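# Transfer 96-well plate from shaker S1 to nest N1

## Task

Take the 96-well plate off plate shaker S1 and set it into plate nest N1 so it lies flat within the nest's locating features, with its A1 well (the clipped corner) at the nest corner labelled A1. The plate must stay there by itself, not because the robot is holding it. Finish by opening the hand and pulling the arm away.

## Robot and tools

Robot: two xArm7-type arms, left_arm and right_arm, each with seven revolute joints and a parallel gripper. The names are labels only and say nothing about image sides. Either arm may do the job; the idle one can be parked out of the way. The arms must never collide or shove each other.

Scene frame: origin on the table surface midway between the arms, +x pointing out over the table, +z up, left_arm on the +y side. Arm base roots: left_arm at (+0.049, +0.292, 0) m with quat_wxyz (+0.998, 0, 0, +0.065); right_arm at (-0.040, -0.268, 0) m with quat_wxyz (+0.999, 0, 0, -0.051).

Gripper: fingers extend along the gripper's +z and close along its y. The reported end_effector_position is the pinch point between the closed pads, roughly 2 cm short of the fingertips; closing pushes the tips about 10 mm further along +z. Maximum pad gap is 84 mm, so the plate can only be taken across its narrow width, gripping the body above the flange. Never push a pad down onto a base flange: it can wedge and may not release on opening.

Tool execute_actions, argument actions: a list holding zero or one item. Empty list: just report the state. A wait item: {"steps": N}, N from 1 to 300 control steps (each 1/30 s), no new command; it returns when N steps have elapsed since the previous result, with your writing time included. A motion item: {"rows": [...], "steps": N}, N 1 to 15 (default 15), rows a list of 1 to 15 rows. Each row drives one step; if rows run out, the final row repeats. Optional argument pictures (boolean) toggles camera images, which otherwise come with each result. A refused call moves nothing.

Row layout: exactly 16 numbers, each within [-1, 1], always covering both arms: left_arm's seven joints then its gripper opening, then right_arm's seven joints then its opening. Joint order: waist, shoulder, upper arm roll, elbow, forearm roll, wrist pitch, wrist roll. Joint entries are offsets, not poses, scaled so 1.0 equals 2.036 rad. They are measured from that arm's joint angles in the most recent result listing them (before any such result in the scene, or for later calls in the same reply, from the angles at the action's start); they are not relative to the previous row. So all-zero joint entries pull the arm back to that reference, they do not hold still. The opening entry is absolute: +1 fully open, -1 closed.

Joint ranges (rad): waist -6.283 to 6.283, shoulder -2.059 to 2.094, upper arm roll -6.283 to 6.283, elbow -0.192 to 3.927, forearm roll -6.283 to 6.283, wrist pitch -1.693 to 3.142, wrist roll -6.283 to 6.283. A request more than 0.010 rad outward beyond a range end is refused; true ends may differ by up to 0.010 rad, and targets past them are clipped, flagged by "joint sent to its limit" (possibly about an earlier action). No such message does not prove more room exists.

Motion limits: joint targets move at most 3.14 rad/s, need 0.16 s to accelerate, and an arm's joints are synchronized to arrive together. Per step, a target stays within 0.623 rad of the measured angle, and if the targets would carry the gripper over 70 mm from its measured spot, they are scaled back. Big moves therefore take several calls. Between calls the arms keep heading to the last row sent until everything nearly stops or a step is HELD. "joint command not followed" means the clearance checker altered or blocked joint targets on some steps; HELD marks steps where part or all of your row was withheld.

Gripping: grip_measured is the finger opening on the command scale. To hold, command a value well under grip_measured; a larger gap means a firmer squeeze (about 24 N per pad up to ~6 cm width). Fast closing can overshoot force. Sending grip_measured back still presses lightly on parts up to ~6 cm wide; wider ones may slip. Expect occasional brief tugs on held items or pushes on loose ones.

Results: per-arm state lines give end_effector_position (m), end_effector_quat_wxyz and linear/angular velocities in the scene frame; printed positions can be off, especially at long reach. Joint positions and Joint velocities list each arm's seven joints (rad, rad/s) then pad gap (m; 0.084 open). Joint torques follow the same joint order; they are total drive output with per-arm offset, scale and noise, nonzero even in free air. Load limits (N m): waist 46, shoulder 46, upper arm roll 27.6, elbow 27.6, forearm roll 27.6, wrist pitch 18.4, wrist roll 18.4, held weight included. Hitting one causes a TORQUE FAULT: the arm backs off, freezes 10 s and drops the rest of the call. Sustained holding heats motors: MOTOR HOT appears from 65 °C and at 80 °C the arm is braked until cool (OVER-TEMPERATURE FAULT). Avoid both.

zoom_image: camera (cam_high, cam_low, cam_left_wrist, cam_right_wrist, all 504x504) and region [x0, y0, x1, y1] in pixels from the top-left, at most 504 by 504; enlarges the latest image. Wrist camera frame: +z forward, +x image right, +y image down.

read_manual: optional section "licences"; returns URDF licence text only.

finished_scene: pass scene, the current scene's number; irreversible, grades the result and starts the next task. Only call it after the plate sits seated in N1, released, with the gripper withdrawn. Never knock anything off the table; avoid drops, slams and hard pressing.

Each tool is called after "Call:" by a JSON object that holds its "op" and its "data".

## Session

Call:
{"op": "execute_actions", "data": {"actions": []}}

Scene clock: 0.00 s of 8400.00 s.
left_arm: end_effector_position=(+0.4431, +0.3418, +0.2472) grip_measured=+1.00 end_effector_quat_wxyz=(-0.001, +0.998, +0.061, -0.005) end_effector_velocity=(+0.000, -0.000, -0.000) end_effector_angular_velocity=(+0.000, +0.000, -0.001) | right_arm: end_effector_position=(+0.2327, -0.0548, +0.3765) grip_measured=+1.00 end_effector_quat_wxyz=(+0.680, -0.602, -0.394, +0.138) end_effector_velocity=(-0.000, +0.000, +0.000) end_effector_angular_velocity=(+0.000, +0.000, +0.001)
Joint positions: left_arm=[-0.003 -0.25  -0.002  0.914  0.002  1.173  0.003  0.084] | right_arm=[ 0.89   0.126 -0.836  1.102  1.082  2.262 -1.168  0.084]
Joint velocities: left_arm=[ 0.     0.001 -0.001  0.     0.    -0.     0.     0.   ] | right_arm=[ 0.001 -0.     0.     0.     0.     0.     0.    -0.   ]
Joint torques (N m, as the arm reports them, + toward a larger angle): no reading
Motor temperatures (°C, as the motors report them): left_arm=[27 31 32 30 27 31 34] | right_arm=[27 27 29 30 29 33 31]

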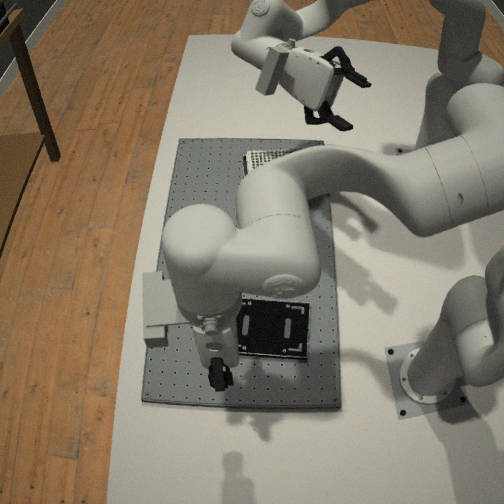

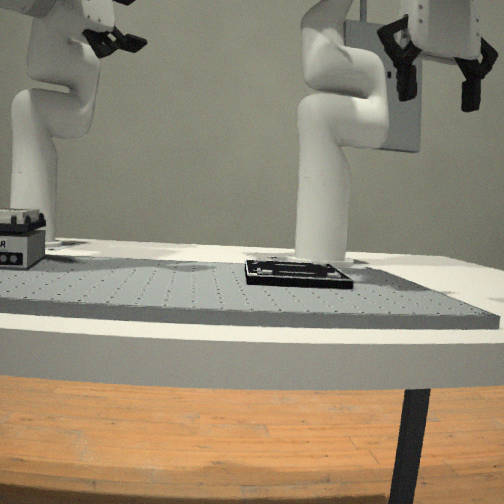

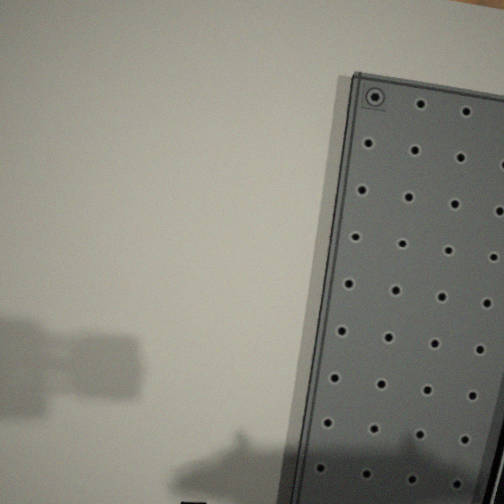

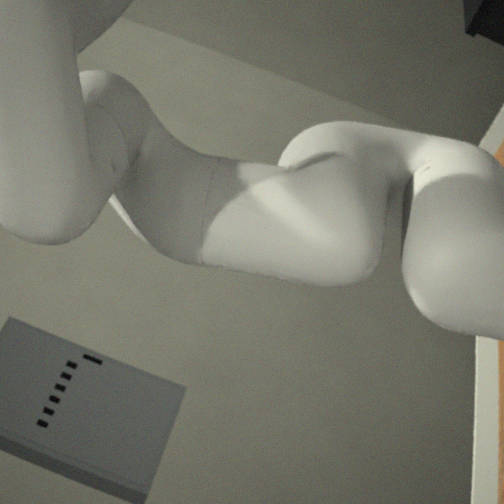

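Call:
{"op": "execute_actions", "data": {"actions": [{"rows": [[0.49,0,0,0,0,0,0,1, -0.3635,-0.2583,0.4106,-0.1729,-0.5314,-0.5462,0.5972,1]], "steps": 15}], "pictures": false}}

Call:
{"op": "execute_actions", "data": {"actions": [{"steps": 45}]}}

Scene clock: 1.40 s of 8400.00 s.
left_arm: end_effector_position=(+0.3716, +0.5239, +0.2472) grip_measured=+1.00 end_effector_quat_wxyz=(+0.001, +0.952, +0.305, -0.005) end_effector_velocity=(-0.268, +0.373, +0.000) end_effector_angular_velocity=(+0.001, -0.000, +1.154) | right_arm: end_effector_position=(+0.2509, -0.1869, +0.2324) grip_measured=+1.00 end_effector_quat_wxyz=(-0.199, +0.958, +0.147, -0.148) end_effector_velocity=(+0.321, -0.400, -0.144) end_effector_angular_velocity=(-2.709, -1.262, -1.648)
Joint positions: left_arm=[ 0.494 -0.25  -0.001  0.914  0.002  1.173  0.003  0.084] | right_arm=[ 0.296 -0.303 -0.179  0.814  0.303  1.475 -0.357  0.084]
Joint velocities: left_arm=[ 1.158 -0.001 -0.003 -0.    -0.     0.     0.002  0.   ] | right_arm=[-0.821 -0.527  0.997 -0.362 -1.717 -1.838  2.246  0.   ]
Joint torques (N m, as the arm reports them, + toward a larger angle): left_arm=[ -0.51 -11.17   0.67  18.3   -0.08  -1.21  -0.15] | right_arm=[ -1.96 -13.48   1.45  22.67   1.3   -0.85  -0.25]
Motor temperatures (°C, as the motors report them): left_arm=[27 31 32 31 27 31 34] | right_arm=[27 27 29 30 29 33 31]
Steps of this call (steps 1 to 27: nothing new was sent; steps 28 to 42: all 15 steps of this action). Readings (joint positions):
28: left_arm=[-0.002 -0.250 -0.002 0.914 0.002 1.173 0.003] | right_arm=[0.889 0.126 -0.835 1.101 1.081 2.261 -1.167]
29: left_arm=[0.005 -0.250 -0.004 0.914 0.002 1.173 0.003] | right_arm=[0.882 0.120 -0.826 1.097 1.073 2.253 -1.159]
31: left_arm=[0.060 -0.250 -0.011 0.914 0.001 1.173 0.003] | right_arm=[0.822 0.071 -0.761 1.062 1.012 2.190 -1.096]
35: left_arm=[0.223 -0.250 -0.001 0.914 0.002 1.173 0.003] | right_arm=[0.567 -0.124 -0.511 0.935 0.754 1.935 -0.840]
42: the state above

Scene clock: 2.90 s of 8400.00 s.
left_arm: end_effector_position=(+0.2209, +0.6500, +0.2472) grip_measured=+1.00 end_effector_quat_wxyz=(+0.002, +0.848, +0.531, -0.005) end_effector_velocity=(+0.000, -0.000, -0.000) end_effector_angular_velocity=(-0.001, +0.001, -0.000) | right_arm: end_effector_position=(+0.3143, -0.2510, +0.2363) grip_measured=+1.00 end_effector_quat_wxyz=(+0.000, +1.000, +0.000, -0.001) end_effector_velocity=(+0.000, +0.000, +0.000) end_effector_angular_velocity=(+0.001, -0.000, -0.000)
Joint positions: left_arm=[ 0.995 -0.25  -0.002  0.914  0.002  1.173  0.003  0.084] | right_arm=[ 0.15  -0.4    0.     0.75   0.     1.15   0.048  0.084]
Joint velocities: left_arm=[ 0.     0.001 -0.     0.     0.     0.    -0.     0.   ] | right_arm=[ 0.    -0.    -0.    -0.     0.001 -0.     0.    -0.   ]
Joint torques (N m, as the arm reports them, + toward a larger angle): left_arm=[ -0.37 -11.16   0.61  18.54  -0.09  -1.32  -0.26] | right_arm=[ -1.01 -11.53   0.2   23.06  -0.34  -1.59  -0.61]
Motor temperatures (°C, as the motors report them): left_arm=[27 31 32 31 27 31 34] | right_arm=[27 27 29 31 29 33 31]
Steps of this call (steps 1 to 30: the robot went on to your last target; steps 31 to 45: nothing new was sent). Readings (joint positions):
1: left_arm=[0.533 -0.250 -0.001 0.914 0.002 1.173 0.003] | right_arm=[0.268 -0.321 -0.145 0.802 0.246 1.413 -0.281]
2: left_arm=[0.571 -0.250 -0.001 0.914 0.002 1.173 0.003] | right_arm=[0.241 -0.339 -0.112 0.790 0.189 1.352 -0.205]
4: left_arm=[0.649 -0.250 -0.001 0.914 0.002 1.173 0.003] | right_arm=[0.193 -0.371 -0.053 0.769 0.089 1.246 -0.072]
8: left_arm=[0.804 -0.250 -0.002 0.914 0.002 1.173 0.003] | right_arm=[0.155 -0.397 -0.005 0.753 0.011 1.162 0.033]
45: the state above
All arms were judged still, so your last target was given up. Only a new action makes them travel on or press farther. Fingers that are still opening or closing keep moving.

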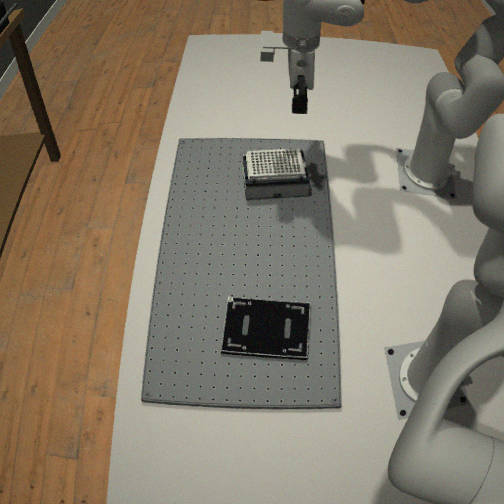

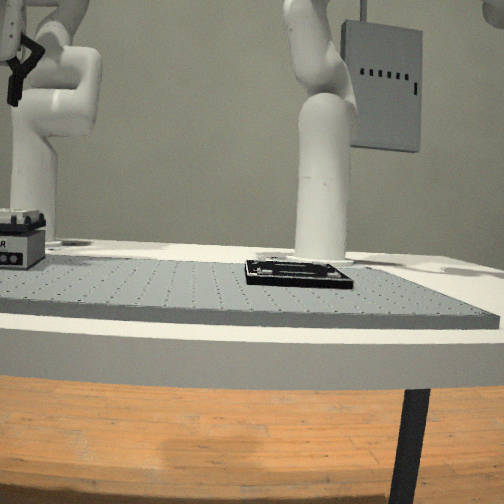

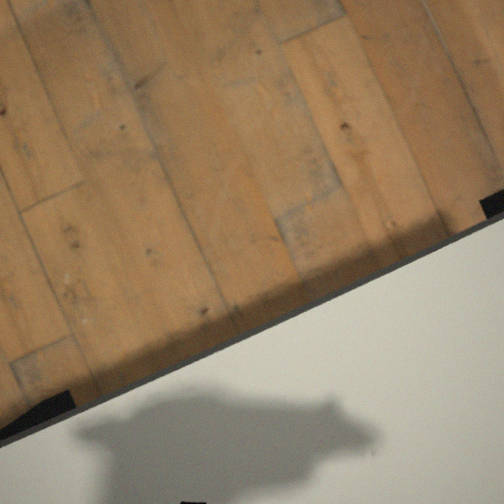

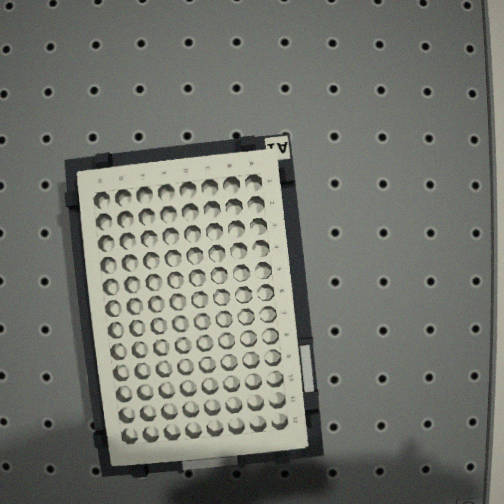

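Call:
{"op": "execute_actions", "data": {"actions": [{"rows": [[0,0,0,0,0,0,0,1, 0.0668,0.1711,0,-0.0221,0,-0.1930,0.0128,1]], "steps": 15}], "pictures": false}}

Call:
{"op": "execute_actions", "data": {"actions": [{"steps": 20}]}}

Call:
{"op": "zoom_image", "data": {"camera": "cam_low", "region": [0, 130, 150, 280]}}

Scene clock: 4.63 s of 8400.00 s.
left_arm: end_effector_position=(+0.2209, +0.6500, +0.2472) grip_measured=+1.00 end_effector_quat_wxyz=(+0.002, +0.848, +0.531, -0.005) end_effector_velocity=(-0.000, +0.000, +0.000) end_effector_angular_velocity=(+0.001, -0.000, -0.000) | right_arm: end_effector_position=(+0.3564, -0.1945, +0.1149) grip_measured=+1.00 end_effector_quat_wxyz=(+0.000, +0.998, +0.055, -0.003) end_effector_velocity=(+0.046, -0.000, +0.023) end_effector_angular_velocity=(+0.027, -0.138, -0.027)
Joint positions: left_arm=[ 0.995 -0.25  -0.002  0.914  0.002  1.173  0.003  0.084] | right_arm=[ 0.284 -0.054  0.001  0.704  0.     0.763  0.073  0.084]
Joint velocities: left_arm=[-0.    -0.     0.001  0.     0.    -0.001  0.001 -0.   ] | right_arm=[ 0.01   0.004 -0.032  0.048 -0.001 -0.097  0.006  0.   ]
Joint torques (N m, as the arm reports them, + toward a larger angle): left_arm=[ -0.2  -10.57   0.71  18.64  -0.26  -1.35  -0.42] | right_arm=[ -2.06 -17.45  -0.29  20.09  -0.7   -1.75  -0.45]
Motor temperatures (°C, as the motors report them): left_arm=[27 31 32 32 27 31 34] | right_arm=[27 27 29 32 29 33 31]
Steps of this call (steps 1 to 37: nothing new was sent; steps 38 to 52: all 15 steps of this action). Readings (joint positions):
38: left_arm=[0.995 -0.250 -0.002 0.914 0.002 1.173 0.003] | right_arm=[0.150 -0.399 0.000 0.749 0.000 1.149 0.048]
39: left_arm=[0.995 -0.250 -0.002 0.914 0.002 1.173 0.003] | right_arm=[0.152 -0.394 -0.000 0.749 0.000 1.141 0.048]
41: left_arm=[0.995 -0.250 -0.002 0.914 0.002 1.173 0.003] | right_arm=[0.172 -0.346 -0.002 0.747 -0.000 1.080 0.052]
45: left_arm=[0.995 -0.250 -0.002 0.914 0.002 1.173 0.003] | right_arm=[0.232 -0.187 0.001 0.721 0.000 0.913 0.063]
52: the state above

Scene clock: 5.30 s of 8400.00 s.
left_arm: end_effector_position=(+0.2209, +0.6500, +0.2472) grip_measured=+1.00 end_effector_quat_wxyz=(+0.002, +0.848, +0.531, -0.005) end_effector_velocity=(+0.000, -0.000, +0.000) end_effector_angular_velocity=(+0.001, -0.001, -0.000) | right_arm: end_effector_position=(+0.3579, -0.1940, +0.1147) grip_measured=+1.00 end_effector_quat_wxyz=(+0.000, +0.998, +0.055, -0.001) end_effector_velocity=(-0.000, +0.000, -0.000) end_effector_angular_velocity=(-0.001, +0.001, +0.001)
Joint positions: left_arm=[ 0.995 -0.25  -0.002  0.914  0.002  1.173  0.003  0.084] | right_arm=[ 0.286 -0.051  0.     0.705  0.     0.757  0.074  0.084]
Joint velocities: left_arm=[-0.    -0.001 -0.    -0.    -0.     0.     0.     0.   ] | right_arm=[ 0.001  0.001  0.    -0.    -0.001 -0.    -0.    -0.   ]
Joint torques (N m, as the arm reports them, + toward a larger angle): left_arm=[ -0.71 -10.67   0.85  18.93  -0.05  -1.34  -0.22] | right_arm=[ -1.13 -16.71   0.11  20.27  -0.53  -1.52  -0.2 ]
Motor temperatures (°C, as the motors report them): left_arm=[27 31 32 32 27 31 34] | right_arm=[27 27 29 32 29 33 31]
Steps of this call (steps 1 to 15: the robot went on to your last target; steps 16 to 20: nothing new was sent). Readings (joint positions):
1: left_arm=[0.995 -0.250 -0.002 0.914 0.002 1.173 0.003] | right_arm=[0.285 -0.054 0.000 0.705 0.000 0.761 0.073]
2: left_arm=[0.995 -0.250 -0.002 0.914 0.002 1.173 0.003] | right_arm=[0.285 -0.054 -0.000 0.706 0.000 0.759 0.073]
4: left_arm=[0.995 -0.250 -0.002 0.914 0.002 1.173 0.003] | right_arm=[0.285 -0.054 -0.001 0.706 0.000 0.758 0.074]
8: left_arm=[0.995 -0.250 -0.002 0.914 0.002 1.173 0.003] | right_arm=[0.285 -0.053 0.000 0.705 0.000 0.758 0.074]
20: the state above
All arms were judged still, so your last target was given up. Only a new action makes them travel on or press farther. Fingers that are still opening or closing keep moving.

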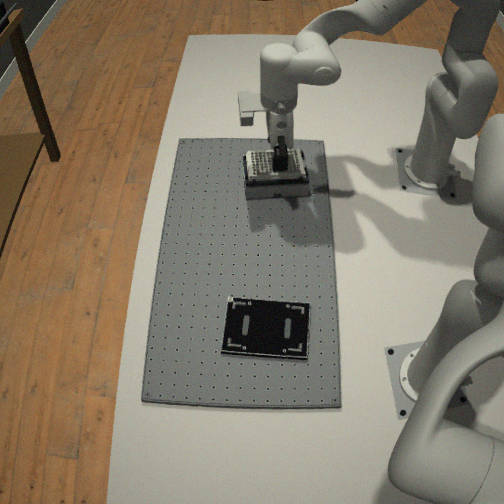

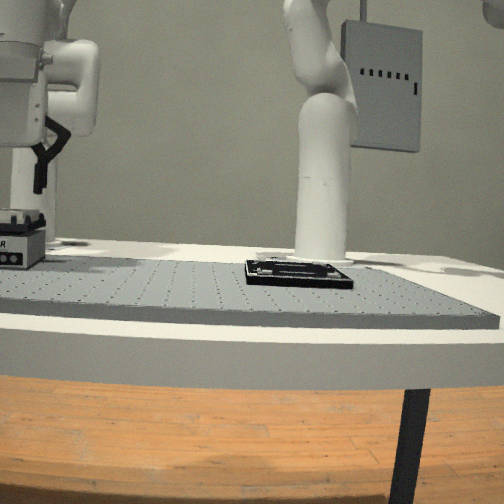

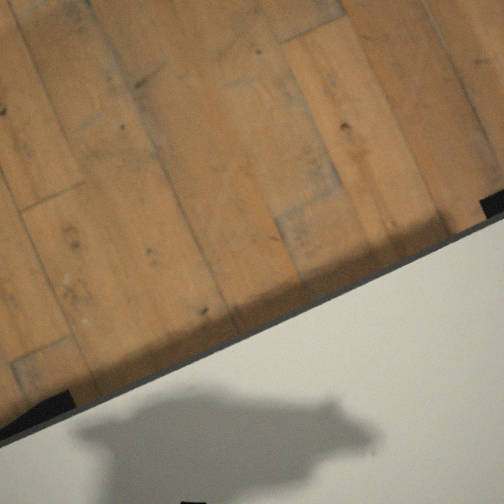

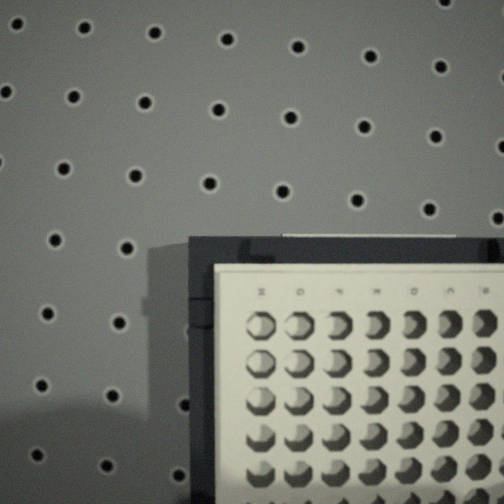

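Region (0, 130, 150, 280) of cam_low's 504x504 image, scaled by 3.360, with more detail than that image has.

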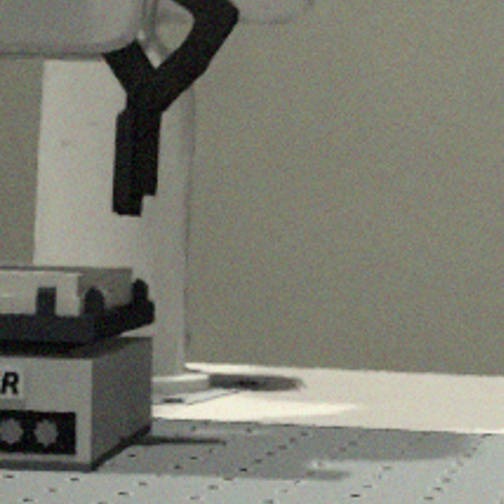

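Call:
{"op": "execute_actions", "data": {"actions": [{"rows": [[0,0,0,0,0,0,0,1, -0.0018,0.0036,0,-0.0016,0,-0.0053,-0.0018,1],[0,0,0,0,0,0,0,1, -0.0018,0.0072,0,-0.0032,0,-0.0106,-0.0018,1],[0,0,0,0,0,0,0,1, -0.0018,0.0109,0,-0.0048,0,-0.0158,-0.0018,1],[0,0,0,0,0,0,0,1, -0.0018,0.0145,0,-0.0064,0,-0.0211,-0.0018,1],[0,0,0,0,0,0,0,1, -0.0018,0.0181,0,-0.008,0,-0.0264,-0.0018,1],[0,0,0,0,0,0,0,1, -0.0018,0.0218,0,-0.0096,0,-0.0317,-0.0018,1],[0,0,0,0,0,0,0,1, -0.0018,0.0254,0,-0.0112,0,-0.0369,-0.0018,1],[0,0,0,0,0,0,0,1, -0.0018,0.029,0,-0.0128,0,-0.0422,-0.0018,1]], "steps": 15}], "pictures": false}}

Call:
{"op": "execute_actions", "data": {"actions": [{"steps": 10}]}}

Call:
{"op": "zoom_image", "data": {"camera": "cam_low", "region": [0, 130, 150, 280]}}

Scene clock: 7.13 s of 8400.00 s.
left_arm: end_effector_position=(+0.2209, +0.6500, +0.2472) grip_measured=+1.00 end_effector_quat_wxyz=(+0.002, +0.848, +0.531, -0.005) end_effector_velocity=(-0.000, +0.000, +0.000) end_effector_angular_velocity=(+0.000, -0.000, +0.000) | right_arm: end_effector_position=(+0.3580, -0.1955, +0.0883) grip_measured=+1.00 end_effector_quat_wxyz=(-0.000, +0.998, +0.055, -0.000) end_effector_velocity=(+0.008, +0.001, +0.005) end_effector_angular_velocity=(+0.005, -0.027, -0.002)
Joint positions: left_arm=[ 0.995 -0.25  -0.002  0.914  0.002  1.173  0.003  0.084] | right_arm=[0.282 0.007 0.    0.679 0.    0.673 0.07  0.084]
Joint velocities: left_arm=[-0.     0.     0.001  0.     0.     0.     0.001 -0.   ] | right_arm=[-0.001 -0.003 -0.001  0.008  0.    -0.017  0.     0.   ]
Joint torques (N m, as the arm reports them, + toward a larger angle): left_arm=[ -0.53 -10.06   0.54  18.56   0.03  -1.35  -0.24] | right_arm=[ -1.29 -17.44  -0.71  19.42  -0.38  -1.67  -0.41]
Motor temperatures (°C, as the motors report them): left_arm=[27 32 32 33 27 31 34] | right_arm=[27 27 29 32 29 33 31]
Steps of this call (steps 1 to 40: nothing new was sent; steps 41 to 55: all 15 steps of this action). Readings (joint positions):
41: left_arm=[0.995 -0.250 -0.002 0.914 0.002 1.173 0.003] | right_arm=[0.286 -0.051 0.000 0.704 0.000 0.757 0.073]
42: left_arm=[0.995 -0.250 -0.002 0.914 0.002 1.173 0.003] | right_arm=[0.285 -0.050 0.001 0.704 0.000 0.754 0.073]
44: left_arm=[0.995 -0.250 -0.002 0.914 0.002 1.173 0.003] | right_arm=[0.283 -0.041 0.000 0.701 0.000 0.741 0.071]
48: left_arm=[0.995 -0.250 -0.002 0.914 0.002 1.173 0.003] | right_arm=[0.282 -0.013 0.000 0.687 0.000 0.702 0.070]
55: the state above

Scene clock: 7.47 s of 8400.00 s.
left_arm: end_effector_position=(+0.2209, +0.6500, +0.2472) grip_measured=+1.00 end_effector_quat_wxyz=(+0.002, +0.848, +0.531, -0.005) end_effector_velocity=(+0.000, -0.000, -0.000) end_effector_angular_velocity=(-0.000, -0.000, -0.001) | right_arm: end_effector_position=(+0.3581, -0.1955, +0.0881) grip_measured=+1.00 end_effector_quat_wxyz=(-0.000, +0.998, +0.055, -0.000) end_effector_velocity=(-0.000, -0.000, -0.000) end_effector_angular_velocity=(-0.000, +0.001, +0.000)
Joint positions: left_arm=[ 0.995 -0.25  -0.002  0.914  0.002  1.173  0.003  0.084] | right_arm=[0.282 0.007 0.    0.679 0.    0.672 0.07  0.084]
Joint velocities: left_arm=[-0.     0.    -0.001  0.    -0.     0.    -0.    -0.   ] | right_arm=[-0.     0.001  0.    -0.    -0.    -0.     0.    -0.   ]
Joint torques (N m, as the arm reports them, + toward a larger angle): left_arm=[ -0.77 -10.75   0.56  18.37   0.11  -1.39  -0.26] | right_arm=[ -1.63 -17.59  -0.09  19.45  -0.26  -1.58  -0.46]
Motor temperatures (°C, as the motors report them): left_arm=[27 32 32 33 27 31 34] | right_arm=[27 27 29 33 29 33 31]
Steps of this call (steps 1 to 10: the robot went on to your last target). Readings (joint positions):
1: left_arm=[0.995 -0.250 -0.002 0.914 0.002 1.173 0.003] | right_arm=[0.282 0.007 0.000 0.679 0.000 0.672 0.070]
2: left_arm=[0.995 -0.250 -0.002 0.914 0.002 1.173 0.003] | right_arm=[0.282 0.007 0.000 0.679 0.000 0.672 0.070]
4: left_arm=[0.995 -0.250 -0.002 0.914 0.002 1.173 0.003] | right_arm=[0.282 0.007 0.000 0.679 0.000 0.672 0.070]
8: left_arm=[0.995 -0.250 -0.002 0.914 0.002 1.173 0.003] | right_arm=[0.282 0.007 0.000 0.679 0.000 0.672 0.070]
10: the state above

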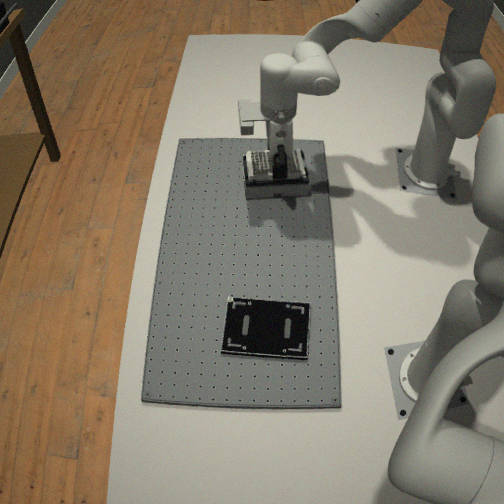

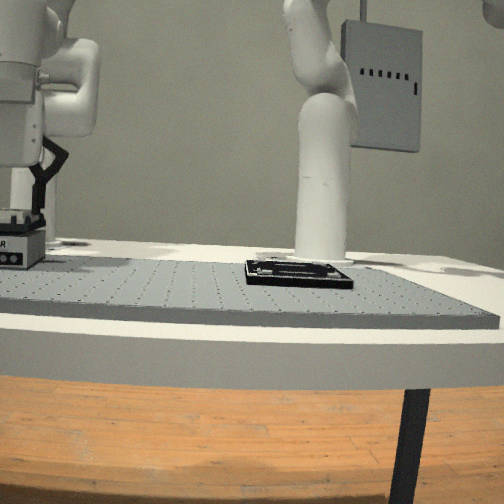

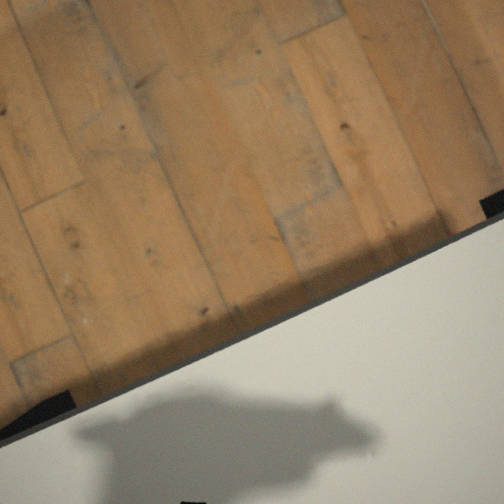

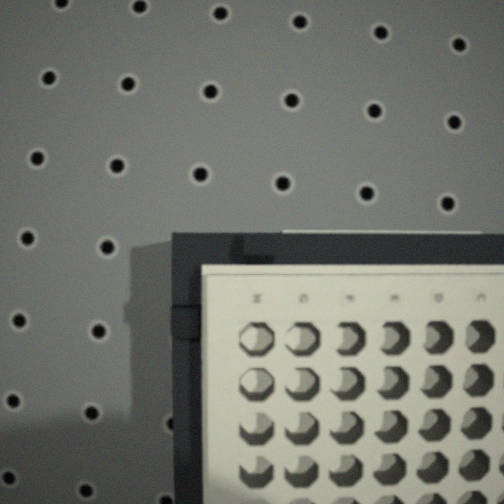

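Region (0, 130, 150, 280) of cam_low's 504x504 image, scaled by 3.360, with more detail than that image has.

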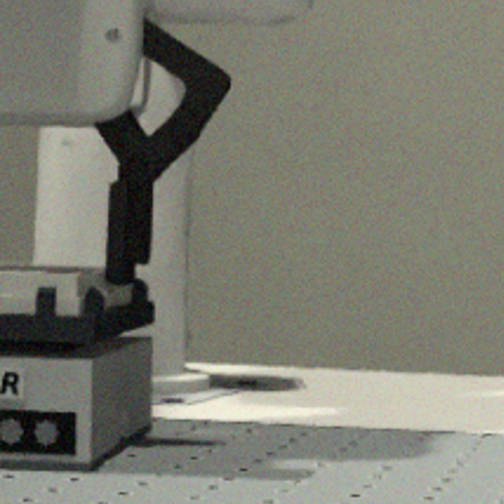

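Call:
{"op": "execute_actions", "data": {"actions": [{"rows": [[0,0,0,0,0,0,0,1, 0,0,0,0,0,0,0,0.7],[0,0,0,0,0,0,0,1, 0,0,0,0,0,0,0,0.4],[0,0,0,0,0,0,0,1, 0,0,0,0,0,0,0,0.1],[0,0,0,0,0,0,0,1, 0,0,0,0,0,0,0,-0.2]], "steps": 15}], "pictures": false}}

Call:
{"op": "execute_actions", "data": {"actions": [{"rows": [[0,0,0,0,0,0,0,1, 0,-0.006,0,0.0026,0,0.0085,0,-0.2],[0,0,0,0,0,0,0,1, 0,-0.012,0,0.0051,0,0.017,0,-0.2],[0,0,0,0,0,0,0,1, 0,-0.0175,0,0.0077,0,0.0255,0,-0.2],[0,0,0,0,0,0,0,1, 0,-0.023,0,0.0102,0,0.034,0,-0.2],[0,0,0,0,0,0,0,1, 0,-0.029,0,0.0128,0,0.0422,0,-0.2],[0,0,0,0,0,0,0,1, 0,-0.039,0,0.02,0,0.059,0,-0.2],[0,0,0,0,0,0,0,1, 0,-0.049,0,0.027,0,0.076,0,-0.2],[0,0,0,0,0,0,0,1, 0,-0.059,0,0.034,0,0.093,0,-0.2],[0,0,0,0,0,0,0,1, 0,-0.0697,0,0.0413,0,0.111,0,-0.2]], "steps": 15}], "pictures": false}}

Call:
{"op": "execute_actions", "data": {"actions": [{"steps": 8}], "pictures": false}}

Scene clock: 9.57 s of 8400.00 s.
left_arm: end_effector_position=(+0.2209, +0.6500, +0.2472) grip_measured=+1.00 end_effector_quat_wxyz=(+0.002, +0.848, +0.531, -0.005) end_effector_velocity=(-0.000, +0.000, +0.000) end_effector_angular_velocity=(+0.001, -0.000, -0.000) | right_arm: end_effector_position=(+0.3582, -0.1955, +0.0882) grip_measured=+0.93 end_effector_quat_wxyz=(-0.000, +0.998, +0.055, +0.000) end_effector_velocity=(-0.000, +0.000, -0.000) end_effector_angular_velocity=(-0.000, +0.001, +0.000)
Joint positions: left_arm=[ 0.995 -0.25  -0.002  0.914  0.002  1.173  0.003  0.084] | right_arm=[0.282 0.007 0.    0.679 0.    0.671 0.07  0.081]
Joint velocities: left_arm=[-0.    -0.001  0.     0.     0.    -0.     0.     0.   ] | right_arm=[ 0.  0.  0. -0.  0.  0.  0.  0.]
Joint torques (N m, as the arm reports them, + toward a larger angle): left_arm=[ -0.4  -10.95   0.57  18.64  -0.15  -1.38  -0.35] | right_arm=[ -1.47 -17.13   0.76  17.95   0.03  -1.4   -0.06]
Motor temperatures (°C, as the motors report them): left_arm=[27 32 32 34 27 31 34] | right_arm=[27 27 29 33 29 33 31]
Steps of this call (steps 1 to 15: the robot went on to your last target; steps 16 to 48: nothing new was sent; steps 49 to 63: all 15 steps of this action). Readings (joint positions):
49: left_arm=[0.995 -0.250 -0.002 0.914 0.002 1.173 0.003] | right_arm=[0.282 0.007 0.000 0.679 0.000 0.672 0.070]
50: left_arm=[0.995 -0.250 -0.002 0.914 0.002 1.173 0.003] | right_arm=[0.282 0.007 0.000 0.679 0.000 0.672 0.070]
52: left_arm=[0.995 -0.250 -0.002 0.914 0.002 1.173 0.003] | right_arm=[0.282 0.007 0.000 0.679 0.000 0.671 0.070]
56: left_arm=[0.995 -0.250 -0.002 0.914 0.002 1.173 0.003] | right_arm=[0.282 0.007 0.000 0.679 0.000 0.671 0.070]
63: the state above

Scene clock: 10.07 s of 8400.00 s.
left_arm: end_effector_position=(+0.2209, +0.6500, +0.2472) grip_measured=+1.00 end_effector_quat_wxyz=(+0.002, +0.848, +0.531, -0.005) end_effector_velocity=(-0.000, -0.000, -0.001) end_effector_angular_velocity=(-0.002, +0.001, +0.002) | right_arm: end_effector_position=(+0.3603, -0.1952, +0.1603) grip_measured=+0.93 end_effector_quat_wxyz=(-0.000, +0.998, +0.055, +0.003) end_effector_velocity=(-0.031, -0.006, -0.010) end_effector_angular_velocity=(-0.020, +0.109, +0.000)
Joint positions: left_arm=[ 0.995 -0.25  -0.002  0.914  0.002  1.173  0.003  0.084] | right_arm=[ 0.282 -0.134  0.     0.763  0.     0.891  0.07   0.081]
Joint velocities: left_arm=[ 0.     0.002 -0.    -0.    -0.     0.    -0.001 -0.   ] | right_arm=[-0.001 -0.011  0.001 -0.016 -0.     0.105 -0.    -0.   ]
Joint torques (N m, as the arm reports them, + toward a larger angle): left_arm=[ -0.74 -11.02   0.4   18.71  -0.07  -1.3   -0.29] | right_arm=[ -0.3  -13.93  -0.19  20.1   -0.32  -1.5   -0.45]
Motor temperatures (°C, as the motors report them): left_arm=[27 32 32 34 27 31 34] | right_arm=[27 27 29 33 29 33 31]
Steps of this call (steps 1 to 15: all 15 steps of this action). Readings (joint positions):
1: left_arm=[0.995 -0.250 -0.002 0.914 0.002 1.173 0.003] | right_arm=[0.282 0.007 0.000 0.679 0.000 0.672 0.070]
2: left_arm=[0.995 -0.250 -0.002 0.914 0.002 1.173 0.003] | right_arm=[0.282 0.005 0.000 0.679 0.000 0.677 0.070]
4: left_arm=[0.995 -0.250 -0.002 0.914 0.002 1.173 0.003] | right_arm=[0.282 -0.008 0.000 0.685 0.000 0.696 0.070]
8: left_arm=[0.995 -0.250 -0.002 0.914 0.002 1.173 0.003] | right_arm=[0.282 -0.055 0.000 0.709 0.000 0.767 0.070]
15: the state above

Scene clock: 10.33 s of 8400.00 s.
left_arm: end_effector_position=(+0.2209, +0.6500, +0.2472) grip_measured=+1.00 end_effector_quat_wxyz=(+0.002, +0.848, +0.531, -0.005) end_effector_velocity=(-0.000, +0.000, -0.000) end_effector_angular_velocity=(-0.002, +0.000, +0.001) | right_arm: end_effector_position=(+0.3583, -0.1955, +0.1593) grip_measured=+0.93 end_effector_quat_wxyz=(+0.000, +0.998, +0.055, -0.001) end_effector_velocity=(+0.003, +0.001, +0.004) end_effector_angular_velocity=(+0.003, -0.010, +0.000)
Joint positions: left_arm=[ 0.995 -0.25  -0.002  0.914  0.002  1.173  0.003  0.084] | right_arm=[ 0.282 -0.134  0.     0.762  0.     0.897  0.07   0.081]
Joint velocities: left_arm=[-0.     0.001  0.001 -0.    -0.     0.    -0.     0.   ] | right_arm=[ 0.001 -0.005 -0.     0.006  0.001  0.001 -0.    -0.   ]
Joint torques (N m, as the arm reports them, + toward a larger angle): left_arm=[ -0.56 -11.06   0.54  18.76  -0.09  -1.3   -0.27] | right_arm=[ -0.82 -16.09  -0.09  21.97  -0.56  -1.77  -0.25]
Motor temperatures (°C, as the motors report them): left_arm=[27 32 32 34 27 31 34] | right_arm=[27 27 29 33 29 33 31]
Steps of this call (steps 1 to 8: the robot went on to your last target). Readings (joint positions):
1: left_arm=[0.995 -0.250 -0.002 0.914 0.002 1.173 0.003] | right_arm=[0.282 -0.134 0.000 0.762 0.000 0.894 0.070]
2: left_arm=[0.995 -0.250 -0.002 0.914 0.002 1.173 0.003] | right_arm=[0.282 -0.134 0.000 0.761 0.000 0.895 0.070]
4: left_arm=[0.995 -0.250 -0.002 0.914 0.002 1.173 0.003] | right_arm=[0.282 -0.133 0.000 0.761 0.000 0.897 0.070]
8: the state above

Call:
{"op": "execute_actions", "data": {"actions": [{"rows": [[0,0,0,0,0,0,0,1, 0.3418,0.1586,0,0.32,0,0.1609,0.4401,-0.2]], "steps": 15}], "pictures": false}}

Call:
{"op": "execute_actions", "data": {"actions": [{"steps": 40}]}}

Scene clock: 11.90 s of 8400.00 s.
left_arm: end_effector_position=(+0.2209, +0.6500, +0.2472) grip_measured=+1.00 end_effector_quat_wxyz=(+0.002, +0.848, +0.531, -0.005) end_effector_velocity=(+0.000, +0.000, +0.000) end_effector_angular_velocity=(+0.000, -0.000, -0.000) | right_arm: end_effector_position=(+0.3646, -0.0038, +0.2142) grip_measured=+0.93 end_effector_quat_wxyz=(+0.000, +1.000, +0.019, -0.000) end_effector_velocity=(-0.101, +0.429, +0.108) end_effector_angular_velocity=(-0.001, -0.002, -0.371)
Joint positions: left_arm=[ 0.995 -0.25  -0.002  0.914  0.002  1.173  0.003  0.084] | right_arm=[0.68  0.053 0.001 1.14  0.    1.087 0.54  0.081]
Joint velocities: left_arm=[ 0.     0.     0.     0.     0.    -0.001  0.001  0.   ] | right_arm=[ 0.862  0.394 -0.004  0.793 -0.001  0.397  1.229  0.   ]
Joint torques (N m, as the arm reports them, + toward a larger angle): left_arm=[ -0.71 -10.69   0.6   18.64  -0.43  -1.31  -0.2 ] | right_arm=[ -0.96 -19.99   0.94  22.12  -0.64  -1.29  -0.38]
Motor temperatures (°C, as the motors report them): left_arm=[27 32 32 34 27 31 34] | right_arm=[27 27 29 34 29 33 31]
Steps of this call (steps 1 to 15: the robot went on to your last target; steps 16 to 32: nothing new was sent; steps 33 to 47: all 15 steps of this action). Readings (joint positions):
33: left_arm=[0.995 -0.250 -0.002 0.914 0.002 1.173 0.003] | right_arm=[0.283 -0.134 0.000 0.764 0.000 0.898 0.071]
34: left_arm=[0.995 -0.250 -0.002 0.914 0.002 1.173 0.003] | right_arm=[0.289 -0.131 -0.002 0.770 0.000 0.903 0.079]
36: left_arm=[0.995 -0.250 -0.002 0.914 0.002 1.173 0.003] | right_arm=[0.341 -0.102 -0.008 0.823 -0.000 0.932 0.134]
40: left_arm=[0.995 -0.250 -0.002 0.914 0.002 1.173 0.003] | right_arm=[0.474 -0.041 0.001 0.950 0.000 0.992 0.267]
47: the state above

Scene clock: 13.23 s of 8400.00 s.
left_arm: end_effector_position=(+0.2209, +0.6500, +0.2472) grip_measured=+1.00 end_effector_quat_wxyz=(+0.002, +0.848, +0.531, -0.005) end_effector_velocity=(-0.000, -0.000, -0.001) end_effector_angular_velocity=(-0.002, +0.001, -0.001) | right_arm: end_effector_position=(+0.3003, +0.1399, +0.2501) grip_measured=+0.93 end_effector_quat_wxyz=(+0.000, +0.999, -0.045, -0.000) end_effector_velocity=(-0.000, +0.000, -0.000) end_effector_angular_velocity=(-0.000, +0.000, +0.001)
Joint positions: left_arm=[ 0.995 -0.25  -0.002  0.914  0.002  1.173  0.003  0.084] | right_arm=[0.978 0.189 0.    1.414 0.    1.225 0.966 0.081]
Joint velocities: left_arm=[ 0.     0.001 -0.    -0.    -0.     0.     0.001  0.   ] | right_arm=[-0.     0.     0.001 -0.    -0.     0.    -0.     0.   ]
Joint torques (N m, as the arm reports them, + toward a larger angle): left_arm=[ -0.8  -10.94   0.57  18.44   0.08  -1.3   -0.2 ] | right_arm=[ -1.15 -24.06  -0.16  22.94  -0.49  -1.89   0.02]
Motor temperatures (°C, as the motors report them): left_arm=[27 32 32 34 27 31 34] | right_arm=[27 27 29 34 29 33 31]
Steps of this call (steps 1 to 30: the robot went on to your last target; steps 31 to 40: nothing new was sent). Readings (joint positions):
1: left_arm=[0.995 -0.250 -0.002 0.914 0.002 1.173 0.003] | right_arm=[0.709 0.067 0.001 1.166 0.000 1.100 0.581]
2: left_arm=[0.995 -0.250 -0.002 0.914 0.002 1.173 0.003] | right_arm=[0.738 0.080 0.001 1.192 0.000 1.114 0.622]
4: left_arm=[0.995 -0.250 -0.002 0.914 0.002 1.173 0.003] | right_arm=[0.794 0.105 0.001 1.244 0.000 1.140 0.703]
8: left_arm=[0.995 -0.250 -0.002 0.914 0.002 1.173 0.003] | right_arm=[0.906 0.156 0.000 1.347 0.000 1.191 0.863]
40: the state above
All arms were judged still, so your last target was given up. Only a new action makes them travel on or press farther. Fingers that are still opening or closing keep moving.

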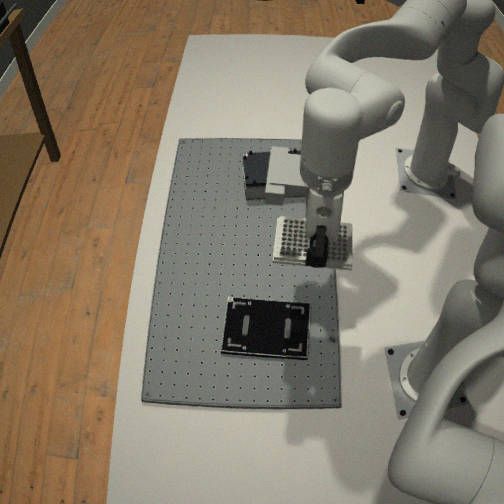

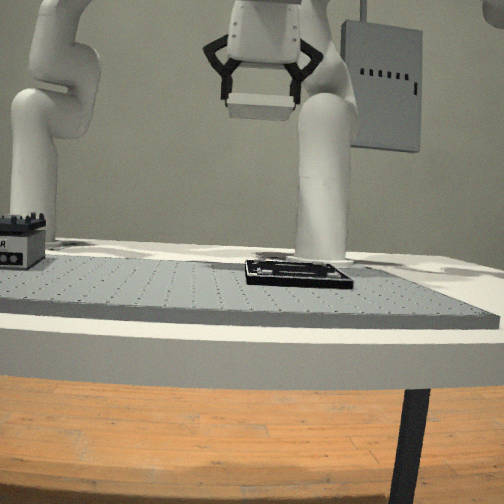

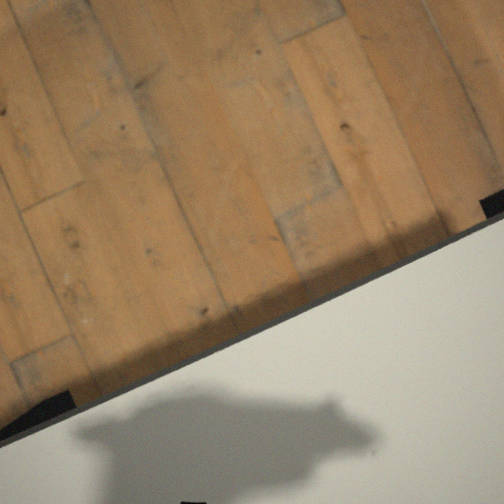

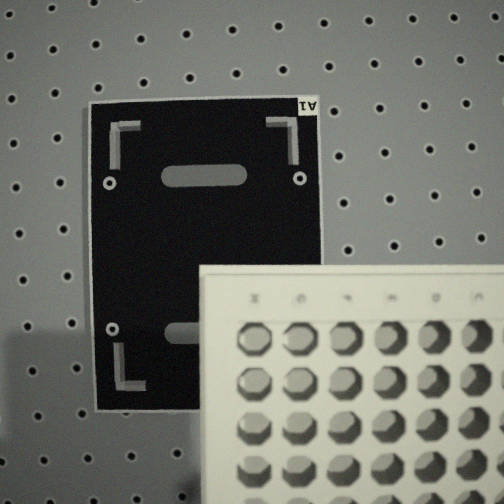

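Call:
{"op": "execute_actions", "data": {"actions": [{"rows": [[0,0,0,0,0,0,0,1, -0.0192,0.2318,0,0.0766,0,-0.1552,-0.0295,-0.2]], "steps": 15}], "pictures": false}}

Call:
{"op": "execute_actions", "data": {"actions": [{"steps": 25}]}}

Scene clock: 14.93 s of 8400.00 s.
left_arm: end_effector_position=(+0.2209, +0.6500, +0.2472) grip_measured=+1.00 end_effector_quat_wxyz=(+0.002, +0.848, +0.531, -0.005) end_effector_velocity=(-0.000, -0.000, +0.000) end_effector_angular_velocity=(+0.000, +0.000, +0.001) | right_arm: end_effector_position=(+0.3677, +0.1852, +0.0736) grip_measured=+0.93 end_effector_quat_wxyz=(+0.004, +0.999, -0.036, -0.003) end_effector_velocity=(+0.030, -0.020, -0.296) end_effector_angular_velocity=(-0.132, +0.111, +0.007)
Joint positions: left_arm=[ 0.995 -0.25  -0.002  0.914  0.002  1.173  0.003  0.084] | right_arm=[ 0.941  0.636 -0.     1.557  0.     0.93   0.91   0.081]
Joint velocities: left_arm=[-0.    -0.     0.001 -0.     0.     0.    -0.001  0.   ] | right_arm=[-0.049  0.587 -0.01   0.097 -0.    -0.317 -0.063 -0.   ]
Joint torques (N m, as the arm reports them, + toward a larger angle): left_arm=[ -0.52 -10.73   0.61  18.55  -0.15  -1.37  -0.23] | right_arm=[  0.54 -48.49   0.32  28.14  -0.25  -1.58   0.04]
Motor temperatures (°C, as the motors report them): left_arm=[27 32 32 35 27 31 34] | right_arm=[27 28 29 35 29 33 31]
Steps of this call (steps 1 to 36: nothing new was sent; steps 37 to 51: all 15 steps of this action). Readings (joint positions):
37: left_arm=[0.995 -0.250 -0.002 0.914 0.002 1.173 0.003] | right_arm=[0.978 0.190 0.000 1.414 0.000 1.224 0.966]
38: left_arm=[0.995 -0.250 -0.002 0.914 0.002 1.173 0.003] | right_arm=[0.977 0.195 0.000 1.417 0.000 1.219 0.965]
40: left_arm=[0.995 -0.250 -0.002 0.914 0.002 1.173 0.003] | right_arm=[0.973 0.246 0.001 1.442 0.000 1.179 0.957]
44: left_arm=[0.995 -0.250 -0.002 0.914 0.002 1.173 0.003] | right_arm=[0.960 0.403 0.000 1.483 0.000 1.083 0.939]
51: the state above

Scene clock: 15.77 s of 8400.00 s.
left_arm: end_effector_position=(+0.2209, +0.6500, +0.2472) grip_measured=+1.00 end_effector_quat_wxyz=(+0.002, +0.848, +0.531, -0.005) end_effector_velocity=(-0.000, +0.000, -0.001) end_effector_angular_velocity=(-0.001, +0.001, +0.000) | right_arm: end_effector_position=(+0.3722, +0.1887, +0.0652) grip_measured=+0.93 end_effector_quat_wxyz=(-0.000, +0.999, -0.034, -0.000) end_effector_velocity=(+0.000, -0.001, -0.000) end_effector_angular_velocity=(-0.001, +0.000, -0.001)
Joint positions: left_arm=[ 0.995 -0.25  -0.002  0.914  0.002  1.173  0.003  0.084] | right_arm=[0.939 0.661 0.    1.57  0.    0.909 0.906 0.081]
Joint velocities: left_arm=[ 0.     0.002 -0.    -0.     0.    -0.    -0.    -0.   ] | right_arm=[-0.001  0.001  0.    -0.    -0.    -0.     0.     0.   ]
Joint torques (N m, as the arm reports them, + toward a larger angle): left_arm=[ -0.51 -10.69   0.42  18.69  -0.15  -1.3   -0.33] | right_arm=[ -0.99 -31.87  -0.29  21.82  -0.31  -1.68  -0.45]
Motor temperatures (°C, as the motors report them): left_arm=[27 32 32 35 27 31 34] | right_arm=[27 28 29 35 29 33 31]
Steps of this call (steps 1 to 25: the robot went on to your last target). Readings (joint positions):
1: left_arm=[0.995 -0.250 -0.002 0.914 0.002 1.173 0.003] | right_arm=[0.940 0.651 -0.001 1.559 0.000 0.922 0.908]
2: left_arm=[0.995 -0.250 -0.002 0.914 0.002 1.173 0.003] | right_arm=[0.939 0.658 -0.001 1.561 0.000 0.917 0.907]
4: left_arm=[0.995 -0.250 -0.002 0.914 0.002 1.173 0.003] | right_arm=[0.939 0.659 0.000 1.567 0.000 0.912 0.906]
8: left_arm=[0.995 -0.250 -0.002 0.914 0.002 1.173 0.003] | right_arm=[0.939 0.656 0.001 1.572 0.000 0.909 0.906]
25: the state above

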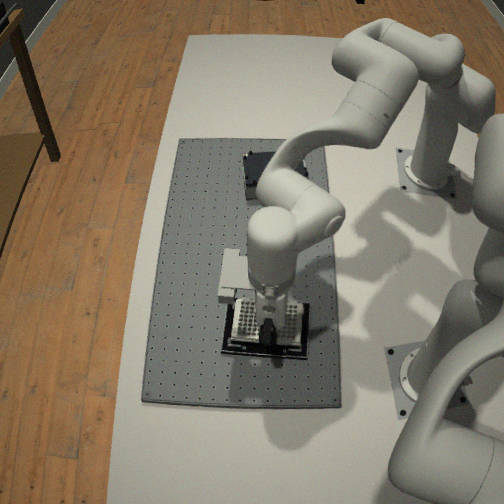

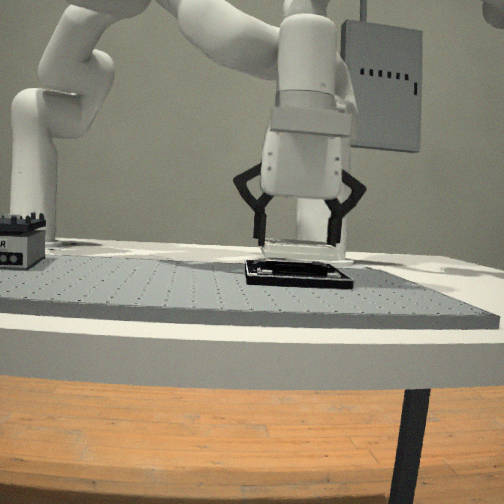

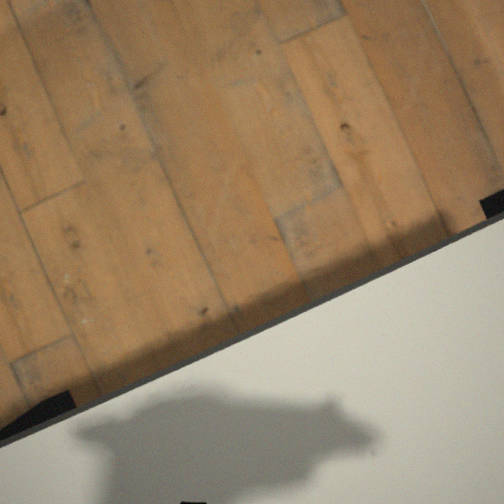

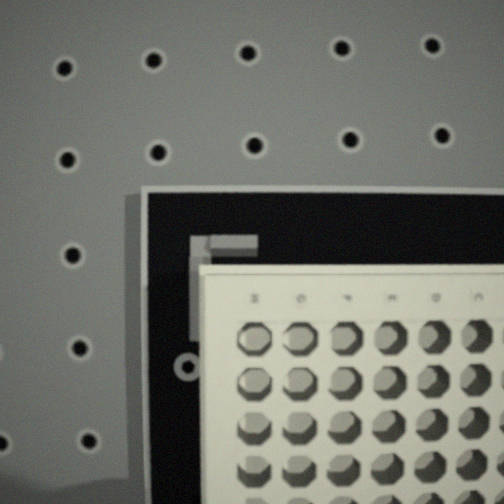

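Call:
{"op": "execute_actions", "data": {"actions": [{"rows": [[0,0,0,0,0,0,0,1, -0.002,0.003,0,0.005,0,0.002,-0.002,-0.2],[0,0,0,0,0,0,0,1, -0.002,0.003,0,0.005,0,0.002,-0.002,-0.2],[0,0,0,0,0,0,0,1, -0.002,0.003,0,0.005,0,0.002,-0.002,-0.2],[0,0,0,0,0,0,0,1, -0.002,0.003,0,0.005,0,0.002,-0.002,-0.2],[0,0,0,0,0,0,0,1, -0.002,0.0046,0,0.0046,0,0,-0.002,-0.2],[0,0,0,0,0,0,0,1, -0.002,0.0061,0,0.0042,0,-0.002,-0.002,-0.2],[0,0,0,0,0,0,0,1, -0.002,0.0077,0,0.0038,0,-0.0039,-0.002,-0.2],[0,0,0,0,0,0,0,1, -0.002,0.0093,0,0.0034,0,-0.0059,-0.002,-0.2],[0,0,0,0,0,0,0,1, -0.002,0.0108,0,0.003,0,-0.0078,-0.002,-0.2],[0,0,0,0,0,0,0,1, -0.002,0.0124,0,0.0026,0,-0.0098,-0.002,-0.2],[0,0,0,0,0,0,0,1, -0.002,0.014,0,0.0022,0,-0.0118,-0.002,-0.2],[0,0,0,0,0,0,0,1, -0.002,0.0156,0,0.0018,0,-0.0138,-0.002,-0.2],[0,0,0,0,0,0,0,1, -0.002,0.0171,0,0.0014,0,-0.0157,-0.002,-0.2],[0,0,0,0,0,0,0,1, -0.002,0.0187,0,0.001,0,-0.0177,-0.002,-0.2]], "steps": 15}], "pictures": false}}

Call:
{"op": "execute_actions", "data": {"actions": [{"steps": 15}]}}

Call:
{"op": "zoom_image", "data": {"camera": "cam_low", "region": [220, 200, 380, 300]}}

Scene clock: 18.43 s of 8400.00 s.
left_arm: end_effector_position=(+0.2209, +0.6500, +0.2472) grip_measured=+1.00 end_effector_quat_wxyz=(+0.002, +0.848, +0.531, -0.005) end_effector_velocity=(+0.001, -0.000, +0.000) end_effector_angular_velocity=(+0.001, -0.001, -0.002) | right_arm: end_effector_position=(+0.3751, +0.1881, +0.0485) grip_measured=+0.93 end_effector_quat_wxyz=(+0.000, +0.999, -0.034, -0.001) end_effector_velocity=(+0.004, -0.009, -0.041) end_effector_angular_velocity=(-0.014, +0.001, -0.003)
Joint positions: left_arm=[ 0.995 -0.25  -0.002  0.914  0.002  1.173  0.003  0.084] | right_arm=[0.935 0.693 0.    1.573 0.    0.881 0.902 0.081]
Joint velocities: left_arm=[-0.    -0.001 -0.001 -0.    -0.    -0.     0.001  0.   ] | right_arm=[-0.003  0.063 -0.01  -0.02  -0.004 -0.072 -0.006  0.005]
Joint torques (N m, as the arm reports them, + toward a larger angle): left_arm=[ -0.57 -10.93   0.64  18.77   0.02  -1.22  -0.2 ] | right_arm=[ -1.11 -31.1    0.05  22.01  -0.18  -2.52  -0.06]
Motor temperatures (°C, as the motors report them): left_arm=[27 32 32 35 27 31 34] | right_arm=[27 28 29 35 29 34 31]
Steps of this call (steps 1 to 15: the robot went on to your last target; steps 16 to 65: nothing new was sent; steps 66 to 80: all 15 steps of this action). Readings (joint positions):
66: left_arm=[0.995 -0.250 -0.002 0.914 0.002 1.173 0.003] | right_arm=[0.939 0.661 0.000 1.570 0.000 0.909 0.906]
67: left_arm=[0.995 -0.250 -0.002 0.914 0.002 1.173 0.003] | right_arm=[0.938 0.662 0.001 1.572 0.000 0.910 0.905]
69: left_arm=[0.995 -0.250 -0.002 0.914 0.002 1.173 0.003] | right_arm=[0.936 0.665 0.000 1.577 0.000 0.912 0.903]
73: left_arm=[0.995 -0.250 -0.002 0.914 0.002 1.173 0.003] | right_arm=[0.934 0.671 -0.000 1.579 0.000 0.906 0.902]
80: the state above

Scene clock: 18.93 s of 8400.00 s.
left_arm: end_effector_position=(+0.2209, +0.6500, +0.2472) grip_measured=+1.00 end_effector_quat_wxyz=(+0.002, +0.848, +0.531, -0.005) end_effector_velocity=(+0.000, +0.000, +0.001) end_effector_angular_velocity=(+0.001, -0.000, +0.000) | right_arm: end_effector_position=(+0.3757, +0.1881, +0.0461) grip_measured=+0.94 end_effector_quat_wxyz=(-0.000, +0.999, -0.035, +0.000) end_effector_velocity=(+0.000, +0.001, -0.002) end_effector_angular_velocity=(+0.001, -0.000, +0.000)
Joint positions: left_arm=[ 0.995 -0.25  -0.002  0.914  0.002  1.173  0.003  0.084] | right_arm=[ 0.934  0.698 -0.     1.572  0.     0.874  0.902  0.082]
Joint velocities: left_arm=[-0.    -0.001 -0.    -0.     0.    -0.    -0.     0.   ] | right_arm=[-0.     0.004  0.001  0.001  0.    -0.003 -0.     0.001]
Joint torques (N m, as the arm reports them, + toward a larger angle): left_arm=[ -0.52 -10.86   0.6   18.58  -0.06  -1.29  -0.32] | right_arm=[ -0.42 -23.06   0.72  21.13  -0.12  -4.88  -0.98]
Motor temperatures (°C, as the motors report them): left_arm=[27 32 32 35 27 31 34] | right_arm=[27 29 29 35 29 34 31]
Steps of this call (steps 1 to 15: the robot went on to your last target). Readings (joint positions):
1: left_arm=[0.995 -0.250 -0.002 0.914 0.002 1.173 0.003] | right_arm=[0.934 0.695 0.000 1.572 0.000 0.879 0.902]
2: left_arm=[0.995 -0.250 -0.002 0.914 0.002 1.173 0.003] | right_arm=[0.934 0.695 0.000 1.572 0.000 0.878 0.901]
4: left_arm=[0.995 -0.250 -0.002 0.914 0.002 1.173 0.003] | right_arm=[0.934 0.695 -0.000 1.572 0.000 0.877 0.902]
8: left_arm=[0.995 -0.250 -0.002 0.914 0.002 1.173 0.003] | right_arm=[0.934 0.696 -0.000 1.572 0.000 0.876 0.902]
15: the state above
All arms were judged still, so your last target was given up. Only a new action makes them travel on or press farther. Fingers that are still opening or closing keep moving.

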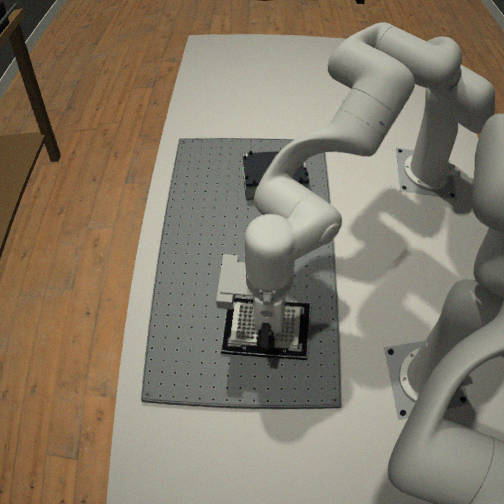

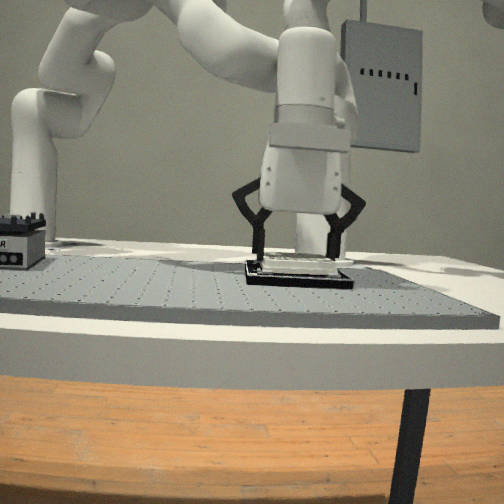

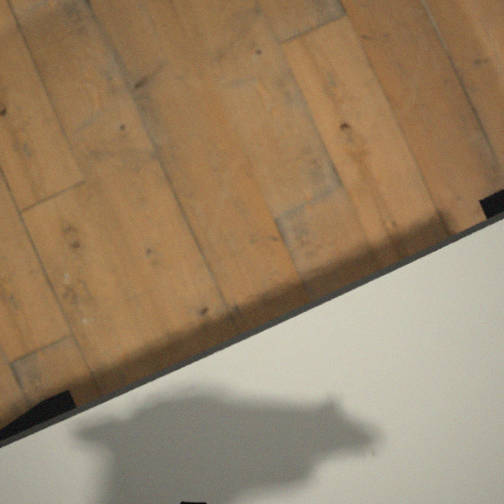

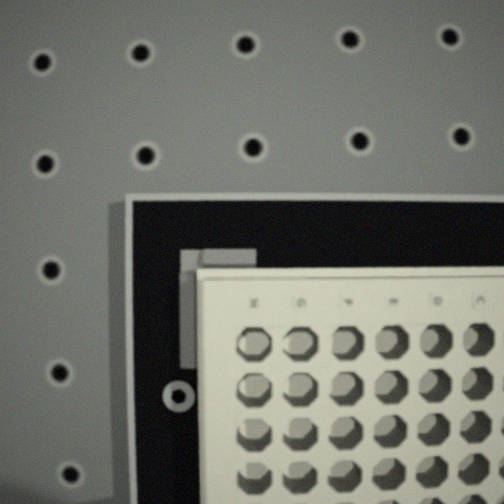

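Region (220, 200, 380, 300) of cam_low's 504x504 image, scaled by 3.150, with more detail than that image has; it fills the top 315 rows of this view, and the rest is white.

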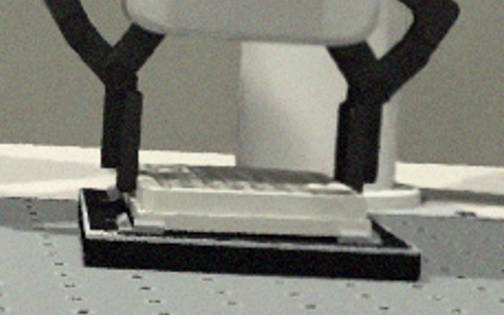

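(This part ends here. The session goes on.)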